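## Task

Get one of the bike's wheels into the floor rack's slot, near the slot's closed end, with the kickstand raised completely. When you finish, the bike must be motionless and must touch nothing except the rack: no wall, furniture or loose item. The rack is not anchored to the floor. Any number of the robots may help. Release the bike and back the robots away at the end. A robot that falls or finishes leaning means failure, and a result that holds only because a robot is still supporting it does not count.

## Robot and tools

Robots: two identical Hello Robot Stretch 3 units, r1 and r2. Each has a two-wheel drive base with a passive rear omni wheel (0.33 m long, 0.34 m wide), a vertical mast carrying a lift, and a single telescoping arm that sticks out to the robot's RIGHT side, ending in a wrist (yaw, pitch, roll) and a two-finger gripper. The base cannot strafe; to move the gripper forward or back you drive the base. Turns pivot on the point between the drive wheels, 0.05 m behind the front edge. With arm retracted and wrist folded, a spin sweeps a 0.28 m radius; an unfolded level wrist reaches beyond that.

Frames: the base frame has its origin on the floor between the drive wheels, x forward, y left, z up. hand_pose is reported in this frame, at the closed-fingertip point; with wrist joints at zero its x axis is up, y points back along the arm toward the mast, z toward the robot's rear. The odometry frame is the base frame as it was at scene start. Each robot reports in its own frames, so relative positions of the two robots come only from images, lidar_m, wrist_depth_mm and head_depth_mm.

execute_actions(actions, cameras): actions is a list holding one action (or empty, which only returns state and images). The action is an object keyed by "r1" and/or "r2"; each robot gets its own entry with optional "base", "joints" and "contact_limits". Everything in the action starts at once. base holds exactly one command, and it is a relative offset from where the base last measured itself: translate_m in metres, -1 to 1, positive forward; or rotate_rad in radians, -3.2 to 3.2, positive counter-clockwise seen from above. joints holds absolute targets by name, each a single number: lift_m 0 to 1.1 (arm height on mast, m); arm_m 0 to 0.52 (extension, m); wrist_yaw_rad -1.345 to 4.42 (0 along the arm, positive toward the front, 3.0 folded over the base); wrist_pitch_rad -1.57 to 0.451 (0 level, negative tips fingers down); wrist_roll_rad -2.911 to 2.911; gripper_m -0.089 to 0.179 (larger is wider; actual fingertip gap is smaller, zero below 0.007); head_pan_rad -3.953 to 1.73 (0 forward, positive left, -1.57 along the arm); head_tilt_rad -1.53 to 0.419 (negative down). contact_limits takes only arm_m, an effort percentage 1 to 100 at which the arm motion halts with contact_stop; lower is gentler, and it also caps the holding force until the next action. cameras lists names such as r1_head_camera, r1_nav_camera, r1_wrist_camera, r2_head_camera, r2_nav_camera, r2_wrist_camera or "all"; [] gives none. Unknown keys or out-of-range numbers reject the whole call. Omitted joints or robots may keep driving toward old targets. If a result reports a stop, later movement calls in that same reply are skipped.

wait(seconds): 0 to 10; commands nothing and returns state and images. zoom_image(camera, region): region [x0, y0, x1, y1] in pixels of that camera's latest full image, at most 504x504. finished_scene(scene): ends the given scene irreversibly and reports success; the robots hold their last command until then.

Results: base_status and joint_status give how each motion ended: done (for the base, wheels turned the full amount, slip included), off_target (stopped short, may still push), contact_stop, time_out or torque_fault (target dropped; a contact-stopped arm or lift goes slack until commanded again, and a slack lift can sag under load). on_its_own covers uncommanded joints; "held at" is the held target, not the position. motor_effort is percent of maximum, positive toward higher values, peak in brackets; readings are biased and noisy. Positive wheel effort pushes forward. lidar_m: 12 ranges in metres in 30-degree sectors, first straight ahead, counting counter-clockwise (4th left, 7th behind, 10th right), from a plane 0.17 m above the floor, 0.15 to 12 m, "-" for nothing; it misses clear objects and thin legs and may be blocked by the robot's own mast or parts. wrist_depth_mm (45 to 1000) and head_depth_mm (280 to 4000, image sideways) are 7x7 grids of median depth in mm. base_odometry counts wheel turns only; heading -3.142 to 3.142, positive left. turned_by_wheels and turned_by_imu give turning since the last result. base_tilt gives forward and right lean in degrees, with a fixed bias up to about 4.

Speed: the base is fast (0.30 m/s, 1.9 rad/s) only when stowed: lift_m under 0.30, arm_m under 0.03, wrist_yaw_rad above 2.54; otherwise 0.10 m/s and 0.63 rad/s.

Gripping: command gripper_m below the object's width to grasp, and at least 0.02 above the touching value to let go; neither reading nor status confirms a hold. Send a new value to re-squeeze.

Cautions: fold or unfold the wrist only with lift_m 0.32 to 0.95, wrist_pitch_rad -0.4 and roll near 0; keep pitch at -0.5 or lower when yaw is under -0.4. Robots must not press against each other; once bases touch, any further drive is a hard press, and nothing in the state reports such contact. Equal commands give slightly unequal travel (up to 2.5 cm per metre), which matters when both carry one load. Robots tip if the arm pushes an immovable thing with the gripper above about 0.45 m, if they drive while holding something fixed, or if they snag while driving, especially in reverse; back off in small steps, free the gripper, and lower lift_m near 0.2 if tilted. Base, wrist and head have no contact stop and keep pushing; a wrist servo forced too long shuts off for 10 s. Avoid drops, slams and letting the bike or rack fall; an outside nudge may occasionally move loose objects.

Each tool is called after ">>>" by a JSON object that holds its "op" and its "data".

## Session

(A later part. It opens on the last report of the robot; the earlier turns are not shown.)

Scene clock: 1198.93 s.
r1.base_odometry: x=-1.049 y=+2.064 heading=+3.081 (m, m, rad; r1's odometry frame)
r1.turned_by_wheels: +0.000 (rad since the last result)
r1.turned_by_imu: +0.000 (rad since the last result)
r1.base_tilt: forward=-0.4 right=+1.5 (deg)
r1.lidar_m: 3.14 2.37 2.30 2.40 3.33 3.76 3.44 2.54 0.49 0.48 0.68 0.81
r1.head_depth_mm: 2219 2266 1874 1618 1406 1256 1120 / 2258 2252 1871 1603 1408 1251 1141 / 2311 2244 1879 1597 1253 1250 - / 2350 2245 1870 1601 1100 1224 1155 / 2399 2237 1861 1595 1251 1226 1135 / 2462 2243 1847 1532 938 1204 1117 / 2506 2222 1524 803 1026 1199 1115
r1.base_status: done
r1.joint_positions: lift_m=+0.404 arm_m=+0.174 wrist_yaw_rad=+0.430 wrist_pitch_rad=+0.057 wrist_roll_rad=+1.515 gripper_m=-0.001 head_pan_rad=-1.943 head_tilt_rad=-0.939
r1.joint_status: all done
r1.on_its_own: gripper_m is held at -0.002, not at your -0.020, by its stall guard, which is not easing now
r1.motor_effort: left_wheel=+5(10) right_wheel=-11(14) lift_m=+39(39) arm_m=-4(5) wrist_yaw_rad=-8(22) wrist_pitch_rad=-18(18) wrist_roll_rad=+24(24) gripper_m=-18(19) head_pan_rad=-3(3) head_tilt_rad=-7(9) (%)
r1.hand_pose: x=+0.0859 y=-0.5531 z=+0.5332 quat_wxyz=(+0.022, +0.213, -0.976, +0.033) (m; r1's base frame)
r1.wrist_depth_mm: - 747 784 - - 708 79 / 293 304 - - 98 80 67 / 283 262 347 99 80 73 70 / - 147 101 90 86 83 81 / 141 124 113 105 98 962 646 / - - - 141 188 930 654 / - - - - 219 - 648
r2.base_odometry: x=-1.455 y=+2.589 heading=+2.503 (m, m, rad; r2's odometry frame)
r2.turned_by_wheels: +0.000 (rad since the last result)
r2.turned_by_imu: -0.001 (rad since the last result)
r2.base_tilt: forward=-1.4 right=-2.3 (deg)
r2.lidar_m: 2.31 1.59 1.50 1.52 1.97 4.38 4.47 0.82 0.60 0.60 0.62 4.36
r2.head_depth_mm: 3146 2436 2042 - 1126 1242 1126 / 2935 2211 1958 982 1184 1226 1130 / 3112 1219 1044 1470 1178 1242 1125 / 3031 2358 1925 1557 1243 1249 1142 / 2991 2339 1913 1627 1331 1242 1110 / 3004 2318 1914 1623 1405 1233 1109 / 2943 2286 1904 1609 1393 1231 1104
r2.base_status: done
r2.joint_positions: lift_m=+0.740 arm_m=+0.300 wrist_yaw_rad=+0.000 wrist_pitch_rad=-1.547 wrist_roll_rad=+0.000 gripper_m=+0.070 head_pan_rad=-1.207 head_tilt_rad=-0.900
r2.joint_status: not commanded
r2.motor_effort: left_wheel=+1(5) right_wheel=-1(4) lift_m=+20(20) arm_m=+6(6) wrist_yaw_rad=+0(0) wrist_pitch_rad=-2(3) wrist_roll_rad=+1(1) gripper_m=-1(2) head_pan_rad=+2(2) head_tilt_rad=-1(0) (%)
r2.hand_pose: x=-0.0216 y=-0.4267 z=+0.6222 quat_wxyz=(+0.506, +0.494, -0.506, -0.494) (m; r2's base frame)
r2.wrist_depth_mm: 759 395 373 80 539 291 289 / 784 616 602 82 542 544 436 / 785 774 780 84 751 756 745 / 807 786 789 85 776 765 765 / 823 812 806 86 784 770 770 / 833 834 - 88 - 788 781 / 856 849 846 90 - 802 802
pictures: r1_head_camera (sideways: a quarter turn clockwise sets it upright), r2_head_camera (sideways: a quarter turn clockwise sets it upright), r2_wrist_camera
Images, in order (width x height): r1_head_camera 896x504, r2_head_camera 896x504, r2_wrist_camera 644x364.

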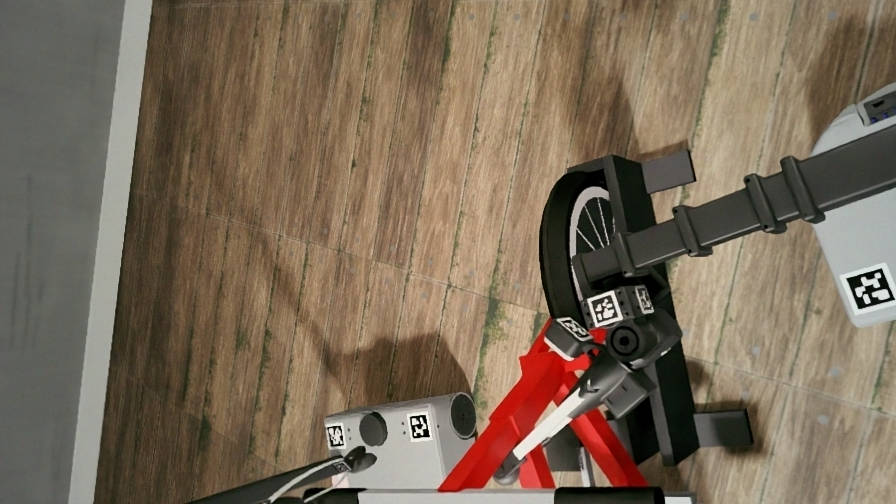

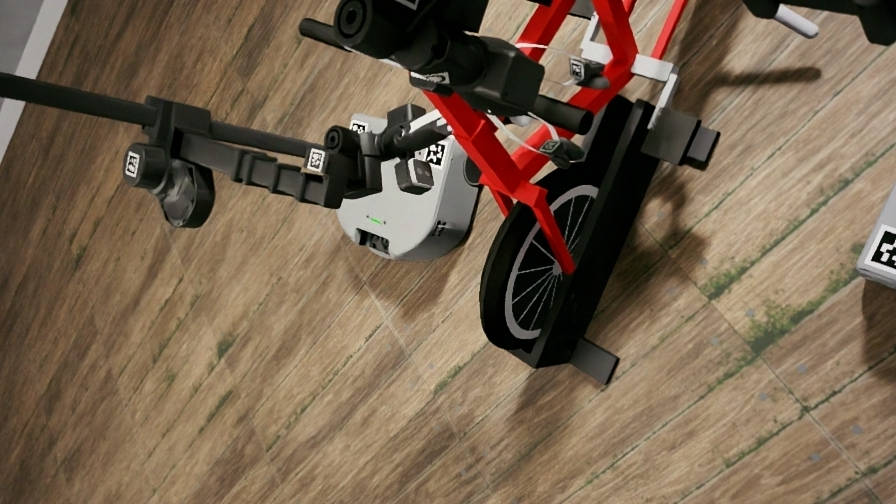

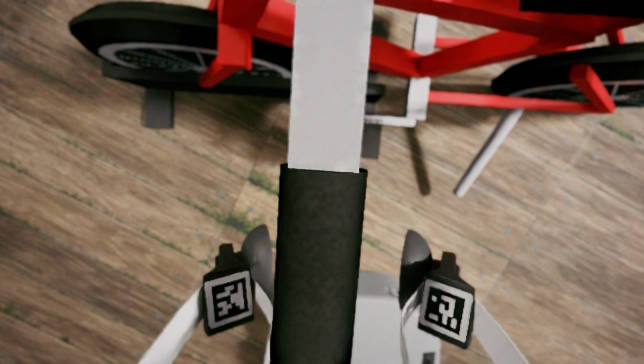

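>>> {"op": "execute_actions", "data": {"actions": [{"r2": {"joints": {"gripper_m": 0.11, "arm_m": 0.17}}}], "cameras": ["r2_wrist_camera"]}}

>>> {"op": "execute_actions", "data": {"actions": [{"r2": {"base": {"translate_m": -0.25}, "joints": {"gripper_m": 0.0, "lift_m": 0.18, "head_pan_rad": -1.7, "head_tilt_rad": -1.0}}}], "cameras": ["r2_wrist_camera"]}}

>>> {"op": "execute_actions", "data": {"actions": [{"r2": {"joints": {"arm_m": 0.31}}}], "cameras": ["r2_head_camera", "r2_wrist_camera"]}}

Scene clock: 1224.27 s.
r1.base_odometry: x=-1.049 y=+2.064 heading=+3.081 (m, m, rad; r1's odometry frame)
r1.turned_by_wheels: +0.000 (rad since the last result)
r1.turned_by_imu: +0.000 (rad since the last result)
r1.base_tilt: forward=-0.4 right=+1.4 (deg)
r1.lidar_m: 3.16 2.36 2.30 2.41 3.35 3.75 3.41 2.54 0.49 0.48 0.68 0.81
r1.head_depth_mm: 2202 2258 1873 1607 1407 1248 1118 / 2271 2258 1877 1607 1402 1248 1142 / 2297 2256 1879 1610 1231 1249 - / 2371 2230 1862 1599 1106 1227 1151 / 2400 2218 1865 1594 1243 1222 1135 / 2466 2243 1853 1530 936 1203 1114 / 2500 2227 1547 805 1024 1203 1117
r1.base_status: not commanded
r1.joint_positions: lift_m=+0.404 arm_m=+0.174 wrist_yaw_rad=+0.430 wrist_pitch_rad=+0.057 wrist_roll_rad=+1.515 gripper_m=-0.001 head_pan_rad=-1.943 head_tilt_rad=-0.939
r1.joint_status: not commanded
r1.on_its_own: gripper_m is held at -0.002, not at your -0.020, by its stall guard, which is not easing now
r1.motor_effort: left_wheel=+5(5) right_wheel=-10(11) lift_m=+39(39) arm_m=-4(4) wrist_yaw_rad=-8(9) wrist_pitch_rad=-18(18) wrist_roll_rad=+23(24) gripper_m=-19(19) head_pan_rad=-3(3) head_tilt_rad=-7(7) (%)
r1.hand_pose: x=+0.0859 y=-0.5531 z=+0.5332 quat_wxyz=(+0.022, +0.212, -0.976, +0.033) (m; r1's base frame)
r1.wrist_depth_mm: 783 400 - - - 728 79 / 406 360 - - 98 80 67 / - 261 - 99 80 74 71 / - 146 101 90 86 83 81 / 142 124 113 105 98 964 652 / - - - 142 187 955 651 / - - - - 218 - 648
r2.base_odometry: x=-1.455 y=+2.589 heading=+2.503 (m, m, rad; r2's odometry frame)
r2.turned_by_wheels: +0.000 (rad since the last result)
r2.turned_by_imu: -0.001 (rad since the last result)
r2.base_tilt: forward=-1.5 right=-2.3 (deg)
r2.lidar_m: 2.31 1.59 1.50 1.52 1.97 4.34 4.46 0.82 0.60 0.60 0.62 4.38
r2.head_depth_mm: 3144 2442 1973 1703 - 1250 1135 / 2910 2207 1958 961 - 1224 1130 / 3087 1217 1048 1462 1163 1236 1121 / 3041 2325 1936 1557 1233 1245 1135 / 3042 2308 1925 1644 1331 1244 1112 / 2982 2323 1915 1621 1405 1236 1106 / 2948 2344 1884 1595 1395 1241 1106
r2.base_status: not commanded
r2.joint_positions: lift_m=+0.740 arm_m=+0.170 wrist_yaw_rad=+0.000 wrist_pitch_rad=-1.547 wrist_roll_rad=+0.000 gripper_m=+0.110 head_pan_rad=-1.207 head_tilt_rad=-0.900
r2.joint_status: all done
r2.motor_effort: left_wheel=+0(0) right_wheel=+0(0) lift_m=+20(20) arm_m=-6(7) wrist_yaw_rad=+0(0) wrist_pitch_rad=-1(1) wrist_roll_rad=+1(1) gripper_m=+0(79) head_pan_rad=+2(2) head_tilt_rad=+0(0) (%)
r2.hand_pose: x=-0.0216 y=-0.2974 z=+0.6222 quat_wxyz=(+0.506, +0.494, -0.506, -0.494) (m; r2's base frame)
r2.wrist_depth_mm: 747 724 651 80 596 556 535 / 770 757 755 750 728 728 731 / 781 767 778 759 746 738 743 / 809 787 794 785 773 761 762 / 820 827 797 784 785 779 768 / 844 847 810 - - 789 783 / 849 847 839 - - 815 791
pictures: r2_wrist_camera
Images, in order (width x height): r2_wrist_camera 644x364.

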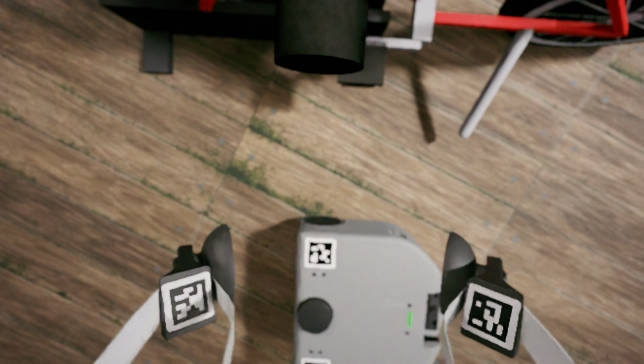

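Scene clock: 1230.20 s.
r1.base_odometry: x=-1.049 y=+2.064 heading=+3.081 (m, m, rad; r1's odometry frame)
r1.turned_by_wheels: +0.000 (rad since the last result)
r1.turned_by_imu: -0.001 (rad since the last result)
r1.base_tilt: forward=-0.4 right=+1.4 (deg)
r1.lidar_m: 3.17 2.38 2.30 2.40 3.35 3.77 3.42 2.54 0.49 0.48 0.68 0.81
r1.head_depth_mm: 2212 2244 1877 1609 1406 1251 1118 / 2256 2239 1877 1605 1404 1250 1138 / 2313 2233 1859 1599 1242 1247 - / 2370 2244 1865 1598 1111 1229 1150 / 2402 2244 1871 1598 1249 1227 1132 / 2481 2223 1853 1591 938 1200 1112 / 2516 2214 1855 804 1025 1199 1116
r1.base_status: not commanded
r1.joint_positions: lift_m=+0.404 arm_m=+0.174 wrist_yaw_rad=+0.430 wrist_pitch_rad=+0.057 wrist_roll_rad=+1.515 gripper_m=-0.001 head_pan_rad=-1.943 head_tilt_rad=-0.939
r1.joint_status: not commanded
r1.on_its_own: gripper_m is held at -0.002, not at your -0.020, by its stall guard, which is not easing now
r1.motor_effort: left_wheel=+5(5) right_wheel=-11(11) lift_m=+39(39) arm_m=-4(4) wrist_yaw_rad=-7(9) wrist_pitch_rad=-18(18) wrist_roll_rad=+24(24) gripper_m=-18(18) head_pan_rad=-3(4) head_tilt_rad=-6(7) (%)
r1.hand_pose: x=+0.0859 y=-0.5532 z=+0.5332 quat_wxyz=(+0.022, +0.212, -0.976, +0.033) (m; r1's base frame)
r1.wrist_depth_mm: - - - - - - 79 / 887 - - - 98 80 67 / - 264 - 99 80 74 71 / - 146 101 90 86 83 81 / 142 124 113 106 98 835 658 / - - - 142 187 931 643 / - - - - 217 - 642
r2.base_odometry: x=-1.255 y=+2.440 heading=+2.503 (m, m, rad; r2's odometry frame)
r2.turned_by_wheels: +0.000 (rad since the last result)
r2.turned_by_imu: +0.000 (rad since the last result)
r2.base_tilt: forward=-1.4 right=-2.4 (deg)
r2.lidar_m: 2.48 1.70 1.60 1.64 2.11 4.14 4.20 3.35 0.60 0.51 0.67 0.86
r2.head_depth_mm: 2593 2101 1794 1556 1380 1238 1114 / 2522 2110 1791 1565 1356 1223 1118 / 2487 2080 1771 1548 1331 1233 - / 2437 2054 1762 1097 1341 1183 - / 2465 2019 1731 991 1344 1213 1100 / 2446 2030 1740 1152 1268 1204 1096 / 2433 2005 1572 1065 1275 1204 1087
r2.base_status: done
r2.joint_positions: lift_m=+0.180 arm_m=+0.170 wrist_yaw_rad=+0.000 wrist_pitch_rad=-1.547 wrist_roll_rad=+0.000 gripper_m=+0.000 head_pan_rad=-1.693 head_tilt_rad=-0.987
r2.joint_status: all done
r2.motor_effort: left_wheel=+0(3) right_wheel=+1(4) lift_m=+18(21) arm_m=-6(6) wrist_yaw_rad=+0(0) wrist_pitch_rad=-2(1) wrist_roll_rad=+1(1) gripper_m=-2(80) head_pan_rad=-3(20) head_tilt_rad=-4(12) (%)
r2.hand_pose: x=-0.0216 y=-0.2974 z=+0.0623 quat_wxyz=(+0.506, +0.494, -0.506, -0.494) (m; r2's base frame)
r2.wrist_depth_mm: 214 212 210 209 123 204 203 / 219 217 215 211 141 208 206 / 224 222 219 216 214 213 210 / 228 226 224 222 220 216 214 / 233 231 228 225 224 221 220 / 239 237 235 - 228 225 224 / 244 240 239 237 234 231 228
pictures: r2_wrist_camera
Images, in order (width x height): r2_wrist_camera 644x364.

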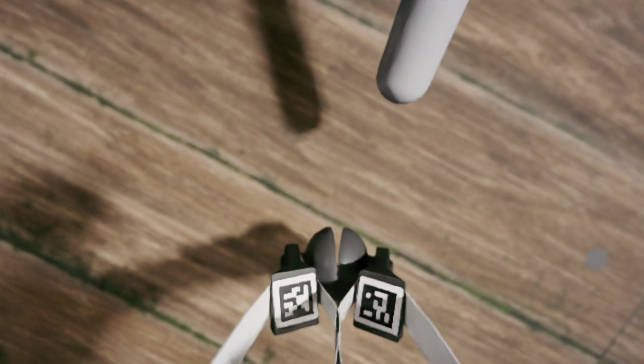

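Scene clock: 1232.50 s.
r1.base_odometry: x=-1.049 y=+2.064 heading=+3.081 (m, m, rad; r1's odometry frame)
r1.turned_by_wheels: +0.000 (rad since the last result)
r1.turned_by_imu: -0.001 (rad since the last result)
r1.base_tilt: forward=-0.4 right=+1.5 (deg)
r1.lidar_m: 3.15 2.37 2.29 2.40 3.33 3.76 3.41 2.54 0.49 0.48 0.66 0.77
r1.head_depth_mm: 2219 2259 1886 1614 1411 1252 1122 / 2257 2246 1877 1598 1406 1250 1138 / 2319 2241 1875 1601 1236 1242 - / 2372 2238 1869 1604 1107 1225 1152 / 2407 2247 1863 1589 1243 1222 1135 / 2459 2237 1854 1591 935 1205 1118 / 2497 2211 1861 807 1030 1207 1119
r1.base_status: not commanded
r1.joint_positions: lift_m=+0.404 arm_m=+0.174 wrist_yaw_rad=+0.427 wrist_pitch_rad=+0.057 wrist_roll_rad=+1.515 gripper_m=-0.001 head_pan_rad=-1.943 head_tilt_rad=-0.939
r1.joint_status: not commanded
r1.on_its_own: gripper_m is held at -0.002, not at your -0.020, by its stall guard, which is not easing now
r1.motor_effort: left_wheel=+2(5) right_wheel=-6(10) lift_m=+40(39) arm_m=+3(4) wrist_yaw_rad=-6(7) wrist_pitch_rad=-18(18) wrist_roll_rad=+24(24) gripper_m=-20(19) head_pan_rad=-3(4) head_tilt_rad=-7(7) (%)
r1.hand_pose: x=+0.0851 y=-0.5528 z=+0.5332 quat_wxyz=(+0.022, +0.211, -0.977, +0.033) (m; r1's base frame)
r1.wrist_depth_mm: - - - - - - 80 / - - - - 100 80 68 / - 260 - 100 81 75 73 / - 147 102 92 88 85 82 / 143 126 116 107 99 464 608 / - - - 139 305 430 446 / - - - - 282 - 604
r2.base_odometry: x=-1.255 y=+2.440 heading=+2.503 (m, m, rad; r2's odometry frame)
r2.turned_by_wheels: +0.000 (rad since the last result)
r2.turned_by_imu: +0.000 (rad since the last result)
r2.base_tilt: forward=-1.5 right=-2.4 (deg)
r2.lidar_m: 2.48 1.70 1.60 1.64 2.12 4.14 4.22 3.36 0.62 0.53 0.67 0.86
r2.head_depth_mm: 2575 2104 1778 1562 1385 1235 1118 / 2529 2078 1763 1521 1366 1232 1133 / 2499 2097 1761 1214 1341 1234 - / 2480 2062 1753 1104 1294 1228 - / 2461 2046 1745 1023 1319 1214 1106 / 2424 2019 1719 1157 1279 1208 1091 / 2433 2002 1565 1100 1272 1203 1089
r2.base_status: not commanded
r2.joint_positions: lift_m=+0.180 arm_m=+0.310 wrist_yaw_rad=-0.004 wrist_pitch_rad=-1.550 wrist_roll_rad=+0.006 gripper_m=+0.000 head_pan_rad=-1.693 head_tilt_rad=-0.988
r2.joint_status: all done
r2.motor_effort: left_wheel=+1(4) right_wheel=-2(9) lift_m=+24(25) arm_m=+6(31) wrist_yaw_rad=+5(23) wrist_pitch_rad=+0(3) wrist_roll_rad=-1(14) gripper_m=-3(5) head_pan_rad=-2(3) head_tilt_rad=-4(5) (%)
r2.hand_pose: x=-0.0216 y=-0.4358 z=+0.0621 quat_wxyz=(+0.503, +0.492, -0.507, -0.498) (m; r2's base frame)
r2.wrist_depth_mm: 195 210 209 207 205 204 61 / 198 215 214 212 209 206 64 / 203 220 218 216 214 82 71 / 228 225 222 219 219 85 213 / 233 230 228 225 221 99 217 / 239 235 233 - 121 224 222 / 244 241 238 237 234 230 227
pictures: r2_head_camera (sideways: a quarter turn clockwise sets it upright), r2_wrist_camera
Images, in order (width x height): r2_head_camera 896x504, r2_wrist_camera 644x364.

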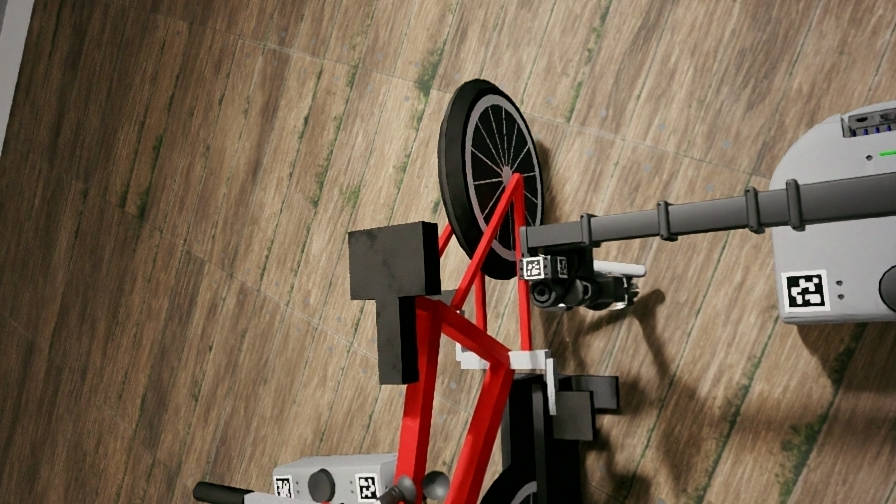

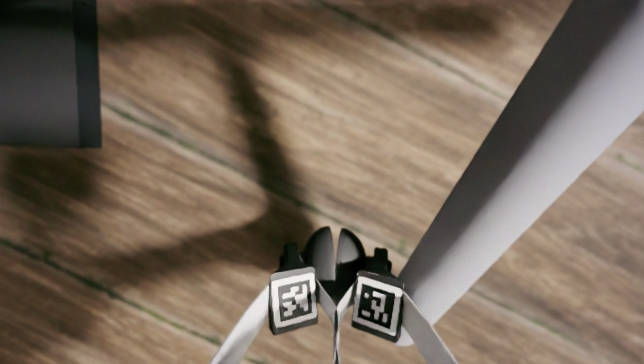

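>>> {"op": "execute_actions", "data": {"actions": [{"r2": {"base": {"translate_m": -0.2}, "joints": {"arm_m": 0.33}}}], "cameras": ["r2_head_camera", "r2_wrist_camera", "r2_nav_camera"]}}

Scene clock: 1242.33 s.
r1.base_odometry: x=-1.049 y=+2.064 heading=+3.081 (m, m, rad; r1's odometry frame)
r1.turned_by_wheels: +0.000 (rad since the last result)
r1.turned_by_imu: -0.001 (rad since the last result)
r1.base_tilt: forward=-0.4 right=+1.4 (deg)
r1.lidar_m: 3.15 2.37 2.30 2.41 3.35 3.75 3.42 2.54 0.49 0.48 0.66 0.76
r1.head_depth_mm: 2222 2257 1879 1605 1411 1252 1125 / 2265 2248 1873 1598 1403 1245 1141 / 2322 2240 1869 1598 1237 1247 - / 2377 2245 1865 1601 1068 1224 1156 / 2409 2228 1865 1601 1246 1227 1131 / 2485 2227 1853 1589 936 1205 1115 / 2507 2214 1855 808 1033 1194 1113
r1.base_status: not commanded
r1.joint_positions: lift_m=+0.404 arm_m=+0.174 wrist_yaw_rad=+0.427 wrist_pitch_rad=+0.055 wrist_roll_rad=+1.515 gripper_m=-0.001 head_pan_rad=-1.944 head_tilt_rad=-0.940
r1.joint_status: not commanded
r1.on_its_own: gripper_m is held at -0.002, not at your -0.020, by its stall guard, which is not easing now
r1.motor_effort: left_wheel=+3(3) right_wheel=-7(8) lift_m=+39(39) arm_m=+4(5) wrist_yaw_rad=-6(7) wrist_pitch_rad=-17(18) wrist_roll_rad=+24(24) gripper_m=-19(18) head_pan_rad=-3(3) head_tilt_rad=-7(8) (%)
r1.hand_pose: x=+0.0851 y=-0.5527 z=+0.5329 quat_wxyz=(+0.022, +0.211, -0.977, +0.033) (m; r1's base frame)
r1.wrist_depth_mm: - - - - - - 80 / - - - - 100 80 68 / - 261 - 99 81 75 73 / - 147 102 92 88 85 82 / 143 126 116 107 100 818 643 / - - - 139 178 935 640 / - - - - 376 564 583
r2.base_odometry: x=-1.094 y=+2.321 heading=+2.503 (m, m, rad; r2's odometry frame)
r2.turned_by_wheels: +0.000 (rad since the last result)
r2.turned_by_imu: -0.001 (rad since the last result)
r2.base_tilt: forward=-1.4 right=-2.3 (deg)
r2.lidar_m: 2.62 1.80 1.69 1.72 2.23 3.97 4.07 3.25 0.63 0.60 0.78 0.85
r2.head_depth_mm: 2561 2088 1785 1541 1384 1237 1120 / 2521 2085 1781 1548 1369 1233 1129 / 2518 2063 1765 1541 1359 1226 - / 2486 2032 1755 1198 1306 1214 - / 2491 2033 1737 1189 1294 1210 1103 / 2421 2004 1732 1111 1330 1209 1091 / 2411 2013 1714 990 1295 1204 1091
r2.base_status: done
r2.joint_positions: lift_m=+0.180 arm_m=+0.330 wrist_yaw_rad=-0.003 wrist_pitch_rad=-1.551 wrist_roll_rad=+0.005 gripper_m=+0.000 head_pan_rad=-1.693 head_tilt_rad=-0.988
r2.joint_status: all done
r2.motor_effort: left_wheel=+0(12) right_wheel=+1(50) lift_m=+24(24) arm_m=+7(13) wrist_yaw_rad=+3(13) wrist_pitch_rad=+0(1) wrist_roll_rad=-1(1) gripper_m=-3(10) head_pan_rad=-3(3) head_tilt_rad=-4(5) (%)
r2.hand_pose: x=-0.0216 y=-0.4556 z=+0.0621 quat_wxyz=(+0.503, +0.493, -0.507, -0.497) (m; r2's base frame)
r2.wrist_depth_mm: 214 212 210 207 205 203 201 / 218 216 214 210 209 207 204 / 223 220 218 215 212 211 210 / 226 225 223 220 218 216 213 / 232 231 228 224 223 220 219 / 237 236 233 - 226 226 223 / 244 241 239 237 234 230 227
pictures: r2_head_camera (sideways: a quarter turn clockwise sets it upright), r2_nav_camera (sideways: a quarter turn counterclockwise sets it upright), r2_wrist_camera
Images, in order (width x height): r2_head_camera 896x504, r2_nav_camera 672x504, r2_wrist_camera 644x364.

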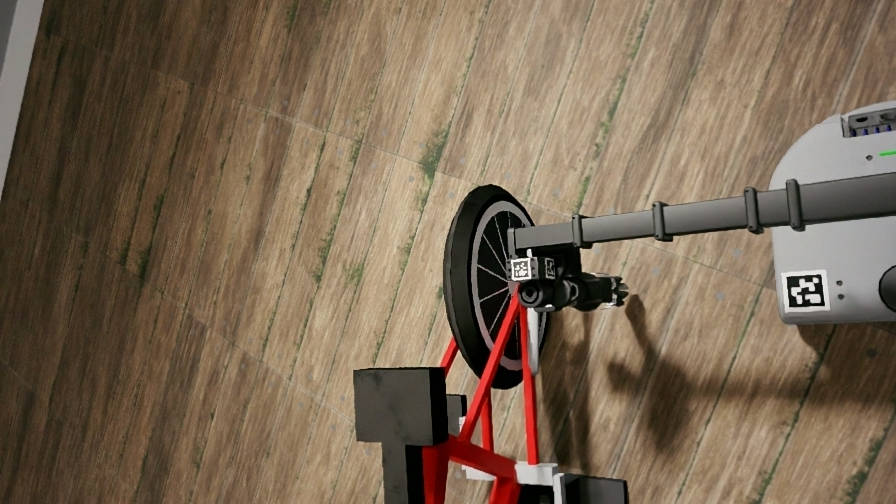

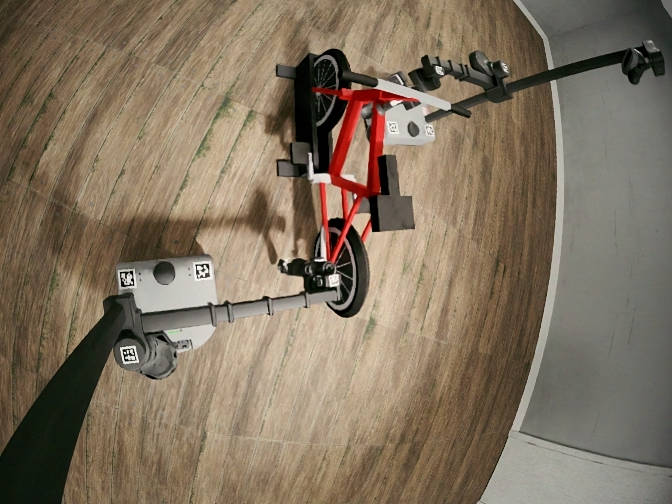

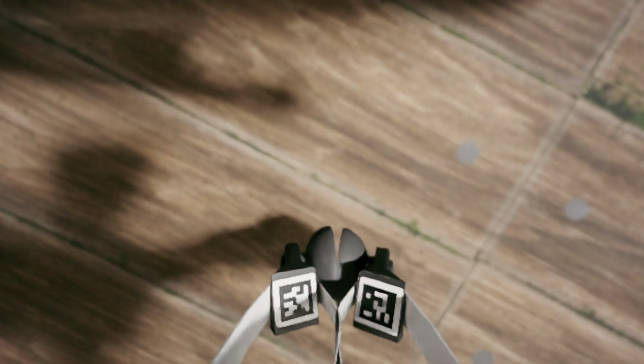

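>>> {"op": "execute_actions", "data": {"actions": [{"r1": {"joints": {"gripper_m": 0.09, "head_pan_rad": -1.5, "head_tilt_rad": -0.8}}, "r2": {"joints": {"arm_m": 0.14, "head_pan_rad": -1.2, "head_tilt_rad": -0.85}}}], "cameras": ["r1_head_camera", "r2_head_camera"]}}

>>> {"op": "execute_actions", "data": {"actions": [{"r1": {"joints": {"arm_m": 0.0}}}], "cameras": ["r1_head_camera", "r2_head_camera", "r2_nav_camera"]}}

Scene clock: 1253.00 s.
r1.base_odometry: x=-1.049 y=+2.064 heading=+3.081 (m, m, rad; r1's odometry frame)
r1.turned_by_wheels: +0.000 (rad since the last result)
r1.turned_by_imu: -0.001 (rad since the last result)
r1.base_tilt: forward=-0.4 right=+1.4 (deg)
r1.lidar_m: 3.16 2.37 2.30 2.40 3.35 3.76 3.42 2.54 0.49 0.48 0.66 0.76
r1.head_depth_mm: 2261 2477 2241 1829 1539 1323 1119 / 2392 2651 2248 1817 1524 993 1115 / 2567 2806 2241 1812 1526 970 1140 / 2712 2892 2235 1763 880 1141 1151 / 2952 2901 2211 1812 916 1156 1153 / 3189 2859 2071 1666 1054 1165 1152 / 3296 2620 1508 1425 924 1119 1146
r1.base_status: not commanded
r1.joint_positions: lift_m=+0.404 arm_m=+0.174 wrist_yaw_rad=+0.427 wrist_pitch_rad=-0.001 wrist_roll_rad=+1.565 gripper_m=+0.090 head_pan_rad=-1.507 head_tilt_rad=-0.802
r1.joint_status: all done
r1.motor_effort: left_wheel=+1(5) right_wheel=-1(11) lift_m=+38(39) arm_m=-1(4) wrist_yaw_rad=-6(11) wrist_pitch_rad=+10(17) wrist_roll_rad=+2(24) gripper_m=+0(82) head_pan_rad=+4(32) head_tilt_rad=+1(20) (%)
r1.hand_pose: x=+0.0847 y=-0.5523 z=+0.5183 quat_wxyz=(+0.004, +0.212, -0.977, +0.000) (m; r1's base frame)
r1.wrist_depth_mm: - - - - - 78 64 / - - - 105 79 70 69 / - - 106 82 78 77 77 / 206 119 93 90 89 92 596 / 120 113 106 110 823 801 606 / 142 - - 133 - 818 600 / - - - 249 - - 599
r2.base_odometry: x=-1.094 y=+2.321 heading=+2.503 (m, m, rad; r2's odometry frame)
r2.turned_by_wheels: +0.000 (rad since the last result)
r2.turned_by_imu: -0.001 (rad since the last result)
r2.base_tilt: forward=-1.4 right=-2.4 (deg)
r2.lidar_m: 2.61 1.79 1.69 1.72 2.23 3.96 4.04 3.24 0.63 0.60 0.79 0.85
r2.head_depth_mm: 3096 2669 2119 1741 1484 1237 1138 / 3207 2611 2082 1728 1136 1228 1147 / 3491 2632 2066 1723 1121 1274 1103 / 3508 2589 2056 1703 1250 1273 1127 / 3142 1479 1713 1589 1324 1260 1122 / 3375 1338 1108 1106 1313 1262 1117 / 3361 2476 1959 1184 1374 1259 1112
r2.base_status: not commanded
r2.joint_positions: lift_m=+0.180 arm_m=+0.140 wrist_yaw_rad=-0.001 wrist_pitch_rad=-1.550 wrist_roll_rad=+0.004 gripper_m=+0.000 head_pan_rad=-1.207 head_tilt_rad=-0.853
r2.joint_status: all done
r2.motor_effort: left_wheel=+0(0) right_wheel=+1(0) lift_m=+24(24) arm_m=-6(5) wrist_yaw_rad=+2(4) wrist_pitch_rad=+0(0) wrist_roll_rad=-1(1) gripper_m=-2(2) head_pan_rad=+3(20) head_tilt_rad=+1(11) (%)
r2.hand_pose: x=-0.0216 y=-0.2666 z=+0.0621 quat_wxyz=(+0.504, +0.493, -0.506, -0.497) (m; r2's base frame)
r2.wrist_depth_mm: 215 212 210 208 206 204 202 / 218 217 214 212 211 207 206 / 222 221 218 216 215 212 211 / 228 225 222 222 219 217 214 / 233 230 228 226 223 221 218 / 238 236 234 - 228 226 224 / 244 241 238 236 235 231 229
pictures: r1_head_camera (sideways: a quarter turn clockwise sets it upright), r2_head_camera (sideways: a quarter turn clockwise sets it upright)
Images, in order (width x height): r1_head_camera 896x504, r2_head_camera 896x504.

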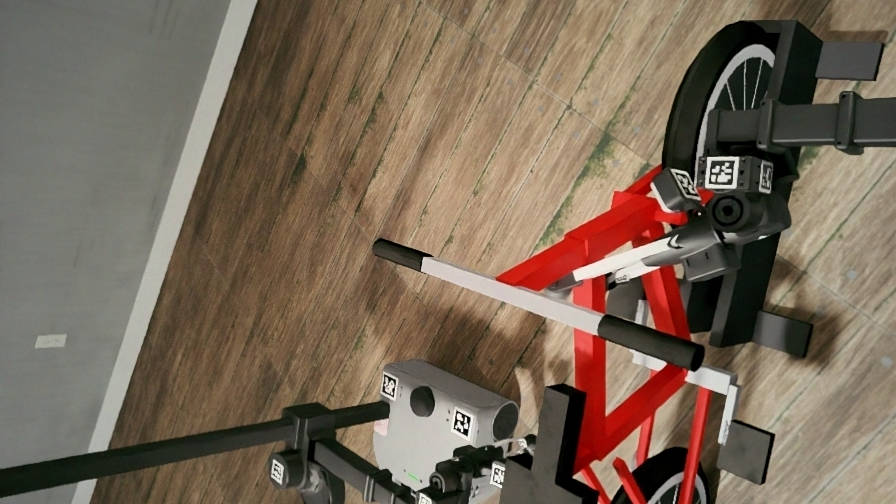

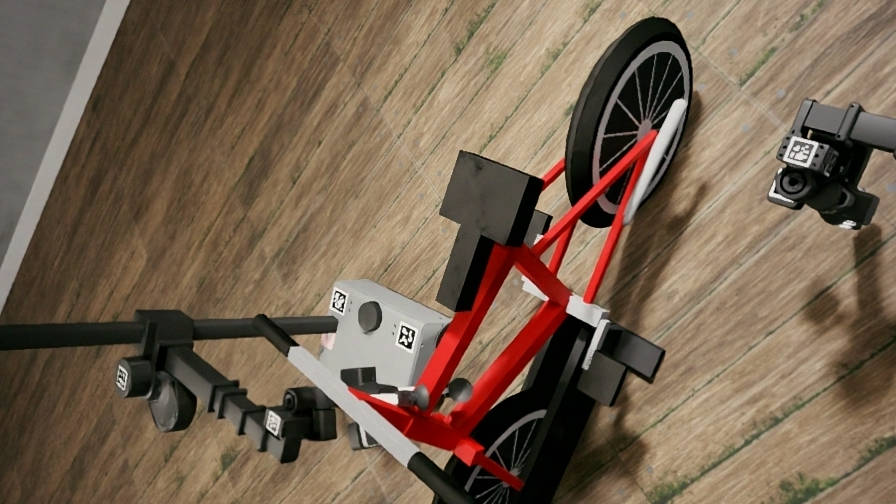

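Scene clock: 1255.50 s.
r1.base_odometry: x=-1.049 y=+2.064 heading=+3.081 (m, m, rad; r1's odometry frame)
r1.turned_by_wheels: +0.000 (rad since the last result)
r1.turned_by_imu: +0.000 (rad since the last result)
r1.base_tilt: forward=-0.3 right=+1.4 (deg)
r1.lidar_m: 3.15 2.37 2.30 2.40 3.33 3.76 3.42 2.54 0.49 0.48 0.66 0.76
r1.head_depth_mm: 2260 2496 2242 1825 1532 1319 1119 / 2399 2611 2239 1816 1531 1011 1128 / 2558 2785 2229 1809 1528 1016 1135 / 2716 2906 2240 1759 896 1109 1188 / 2940 2887 2225 1802 918 1167 1153 / 3170 2904 2076 1661 1053 1167 1149 / 3263 2615 1518 1427 923 1120 1141
r1.base_status: not commanded
r1.joint_positions: lift_m=+0.404 arm_m=+0.002 wrist_yaw_rad=+0.422 wrist_pitch_rad=-0.003 wrist_roll_rad=+1.567 gripper_m=+0.090 head_pan_rad=-1.507 head_tilt_rad=-0.802
r1.joint_status: all done
joint sent to its limit — the command would take r1.arm_m past its lower limit, so that joint was sent only as far as its limit.
r1.motor_effort: left_wheel=-1(1) right_wheel=+0(1) lift_m=+39(38) arm_m=-4(4) wrist_yaw_rad=-1(5) wrist_pitch_rad=+11(11) wrist_roll_rad=+1(2) gripper_m=+1(2) head_pan_rad=+4(4) head_tilt_rad=+1(0) (%)
r1.hand_pose: x=+0.0835 y=-0.3807 z=+0.5180 quat_wxyz=(+0.003, +0.209, -0.978, -0.001) (m; r1's base frame)
r1.wrist_depth_mm: - - - 232 222 225 590 / - - 262 255 - 250 416 / - 288 - - - 892 528 / - - - - - 873 350 / 208 - - - 862 402 352 / - - - 464 525 500 386 / - - - - 626 513 364
r2.base_odometry: x=-1.094 y=+2.321 heading=+2.503 (m, m, rad; r2's odometry frame)
r2.turned_by_wheels: +0.000 (rad since the last result)
r2.turned_by_imu: +0.000 (rad since the last result)
r2.base_tilt: forward=-1.4 right=-2.3 (deg)
r2.lidar_m: 2.62 1.80 1.69 1.72 2.23 3.97 4.02 3.25 0.63 0.60 0.78 0.85
r2.head_depth_mm: 3098 2673 2113 1744 1492 1242 1146 / 3232 2654 2098 1730 1139 1234 1149 / 3418 2594 2057 1711 1126 1267 1098 / 3498 2576 2057 1689 1254 1272 1130 / 3087 1494 1687 1579 1315 1267 1123 / 3355 1330 1639 1136 1323 1262 1112 / 3320 2500 2006 1189 1374 1252 1107
r2.base_status: not commanded
r2.joint_positions: lift_m=+0.180 arm_m=+0.140 wrist_yaw_rad=-0.001 wrist_pitch_rad=-1.550 wrist_roll_rad=+0.004 gripper_m=+0.000 head_pan_rad=-1.207 head_tilt_rad=-0.853
r2.joint_status: not commanded
r2.motor_effort: left_wheel=+0(0) right_wheel=+1(1) lift_m=+24(24) arm_m=-6(6) wrist_yaw_rad=+1(1) wrist_pitch_rad=-1(1) wrist_roll_rad=-1(1) gripper_m=-1(3) head_pan_rad=+2(2) head_tilt_rad=+1(1) (%)
r2.hand_pose: x=-0.0216 y=-0.2666 z=+0.0621 quat_wxyz=(+0.504, +0.493, -0.506, -0.497) (m; r2's base frame)
r2.wrist_depth_mm: 214 211 210 208 206 203 202 / 219 216 214 212 209 207 206 / 223 221 219 216 214 212 210 / 228 225 223 220 218 217 214 / 232 231 228 226 223 221 219 / 238 235 233 - 228 226 224 / 244 241 239 236 236 232 228
pictures: r1_head_camera (sideways: a quarter turn clockwise sets it upright), r2_head_camera (sideways: a quarter turn clockwise sets it upright), r2_nav_camera (sideways: a quarter turn counterclockwise sets it upright)
Images, in order (width x height): r1_head_camera 896x504, r2_head_camera 896x504, r2_nav_camera 672x504.

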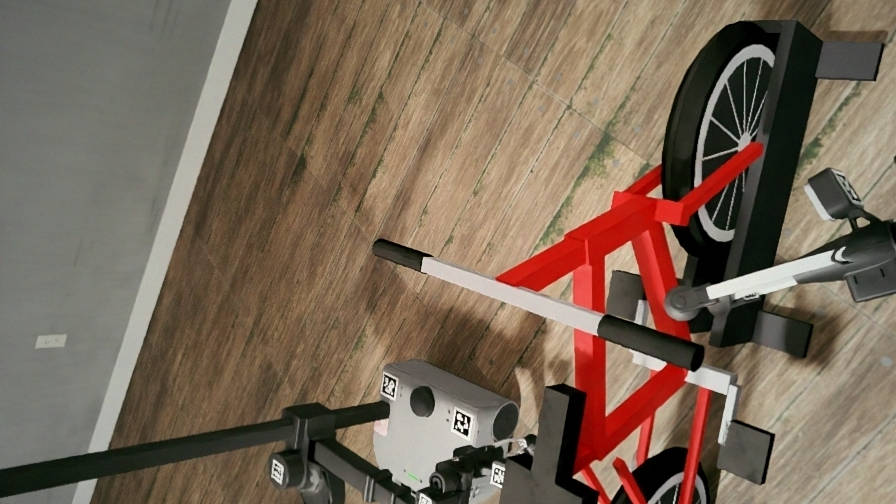

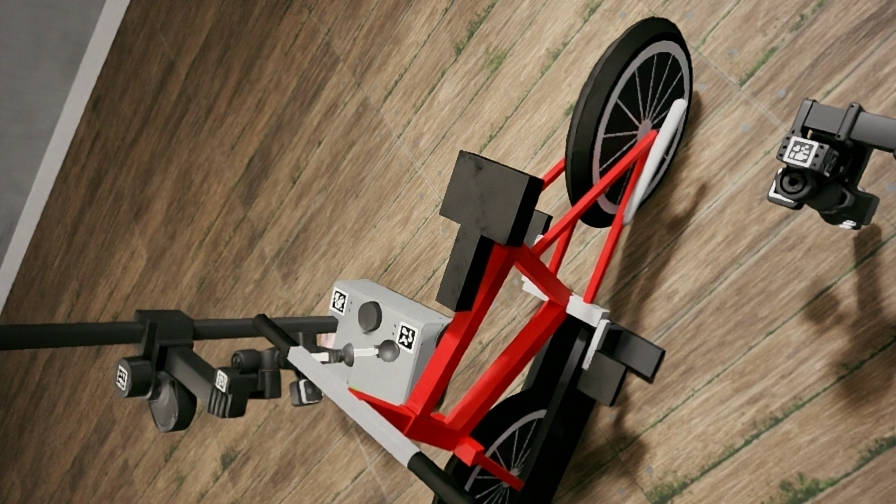

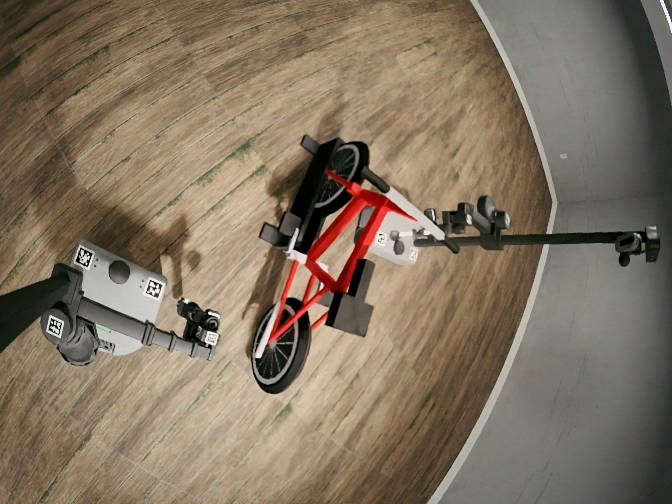

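>>> {"op": "execute_actions", "data": {"actions": [{"r1": {"joints": {"wrist_pitch_rad": -1.4, "gripper_m": 0.03}}}], "cameras": ["r1_head_camera", "r2_nav_camera"]}}

Scene clock: 1265.20 s.
r1.base_odometry: x=-1.049 y=+2.064 heading=+3.081 (m, m, rad; r1's odometry frame)
r1.turned_by_wheels: +0.000 (rad since the last result)
r1.turned_by_imu: +0.000 (rad since the last result)
r1.base_tilt: forward=-0.4 right=+1.4 (deg)
r1.lidar_m: 3.17 2.36 2.30 2.40 3.35 3.75 3.42 2.54 0.49 0.48 0.66 0.76
r1.head_depth_mm: 2251 2508 2242 1825 1529 1321 1116 / 2399 2649 2254 1819 1539 1010 1130 / 2547 2783 2230 1812 1531 1016 1142 / 2745 2910 2223 1766 896 1107 1156 / 2956 2885 2231 1796 919 1157 1155 / 3193 2874 2069 1666 1051 1170 1149 / 3269 2629 1504 1421 925 1117 1145
r1.base_status: not commanded
r1.joint_positions: lift_m=+0.404 arm_m=+0.002 wrist_yaw_rad=+0.422 wrist_pitch_rad=-1.392 wrist_roll_rad=+1.567 gripper_m=+0.030 head_pan_rad=-1.507 head_tilt_rad=-0.802
r1.joint_status: all done
r1.motor_effort: left_wheel=-1(1) right_wheel=+1(1) lift_m=+38(38) arm_m=-4(4) wrist_yaw_rad=-1(2) wrist_pitch_rad=-4(10) wrist_roll_rad=+1(1) gripper_m=+0(82) head_pan_rad=+4(4) head_tilt_rad=+1(1) (%)
r1.hand_pose: x=-0.0126 y=-0.1669 z=+0.2866 quat_wxyz=(+0.136, +0.162, -0.750, -0.627) (m; r1's base frame)
r1.wrist_depth_mm: 304 362 445 425 404 - - / 324 405 463 440 - - - / 366 457 481 447 - - - / 389 498 494 471 - - - / 583 537 520 477 - - - / 608 572 540 505 484 - - / 557 599 537 520 490 463 -
r2.base_odometry: x=-1.094 y=+2.321 heading=+2.503 (m, m, rad; r2's odometry frame)
r2.turned_by_wheels: +0.000 (rad since the last result)
r2.turned_by_imu: -0.001 (rad since the last result)
r2.base_tilt: forward=-1.4 right=-2.3 (deg)
r2.lidar_m: 2.61 1.80 1.69 1.72 2.23 3.96 4.03 3.26 0.63 0.61 0.78 0.85
r2.head_depth_mm: 3083 2650 2112 1749 1491 1242 1146 / 3250 2608 2073 1737 1140 1228 1153 / 3365 2581 2085 1722 1121 1266 1095 / 3450 2573 2036 1710 1247 1273 1126 / 3195 1491 1689 1573 1323 1269 1128 / 3360 1336 1633 1140 1323 1250 1121 / 3338 2490 2008 1183 1383 1262 1118
r2.base_status: not commanded
r2.joint_positions: lift_m=+0.180 arm_m=+0.140 wrist_yaw_rad=-0.001 wrist_pitch_rad=-1.550 wrist_roll_rad=+0.004 gripper_m=+0.000 head_pan_rad=-1.207 head_tilt_rad=-0.853
r2.joint_status: not commanded
r2.motor_effort: left_wheel=+0(0) right_wheel=+0(0) lift_m=+24(24) arm_m=-6(6) wrist_yaw_rad=+1(2) wrist_pitch_rad=+0(0) wrist_roll_rad=-1(1) gripper_m=-3(2) head_pan_rad=+2(2) head_tilt_rad=+1(1) (%)
r2.hand_pose: x=-0.0216 y=-0.2666 z=+0.0621 quat_wxyz=(+0.504, +0.493, -0.506, -0.497) (m; r2's base frame)
r2.wrist_depth_mm: 214 213 210 208 205 205 201 / 219 216 214 213 209 207 206 / 223 222 219 218 214 213 210 / 229 225 223 220 218 216 214 / 233 230 229 224 223 221 218 / 238 235 233 - 227 226 223 / 245 241 238 236 235 230 229
pictures: r1_head_camera (sideways: a quarter turn clockwise sets it upright), r2_nav_camera (sideways: a quarter turn counterclockwise sets it upright)
Images, in order (width x height): r1_head_camera 896x504, r2_nav_camera 672x504.

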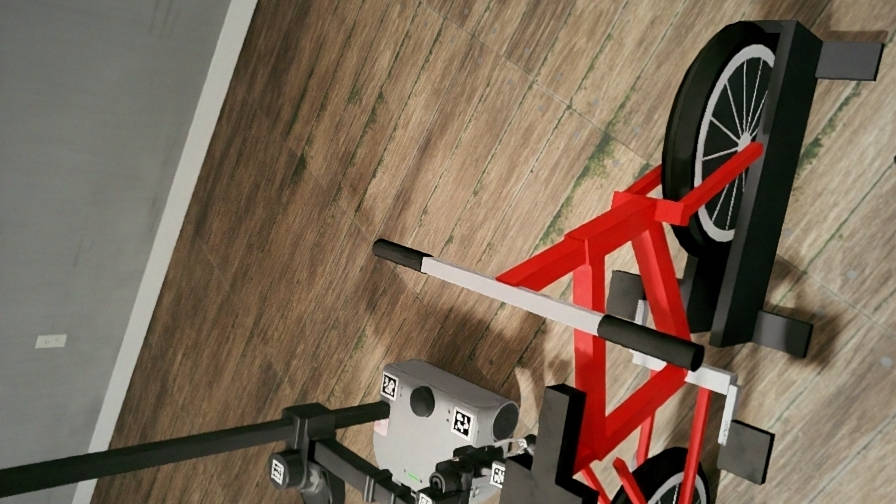

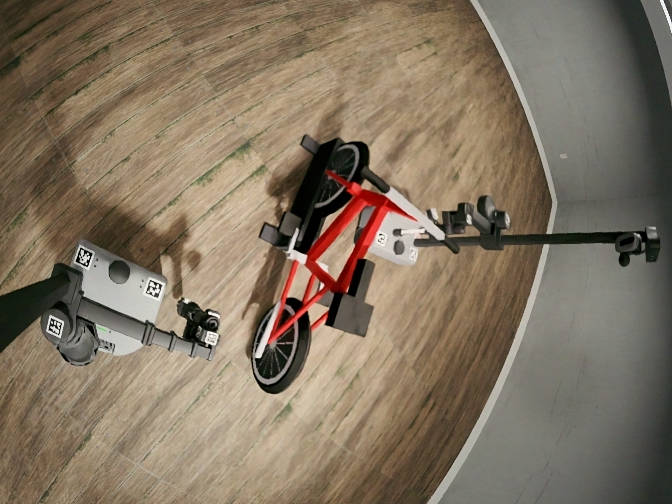

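The bike is standing still in the rack with its front wheel at the closed end. The kickstand is folded up, and both robots have pulled clear.

>>> {"op": "finished_scene", "data": {"scene": 2}}

The scene is finished: the task was done.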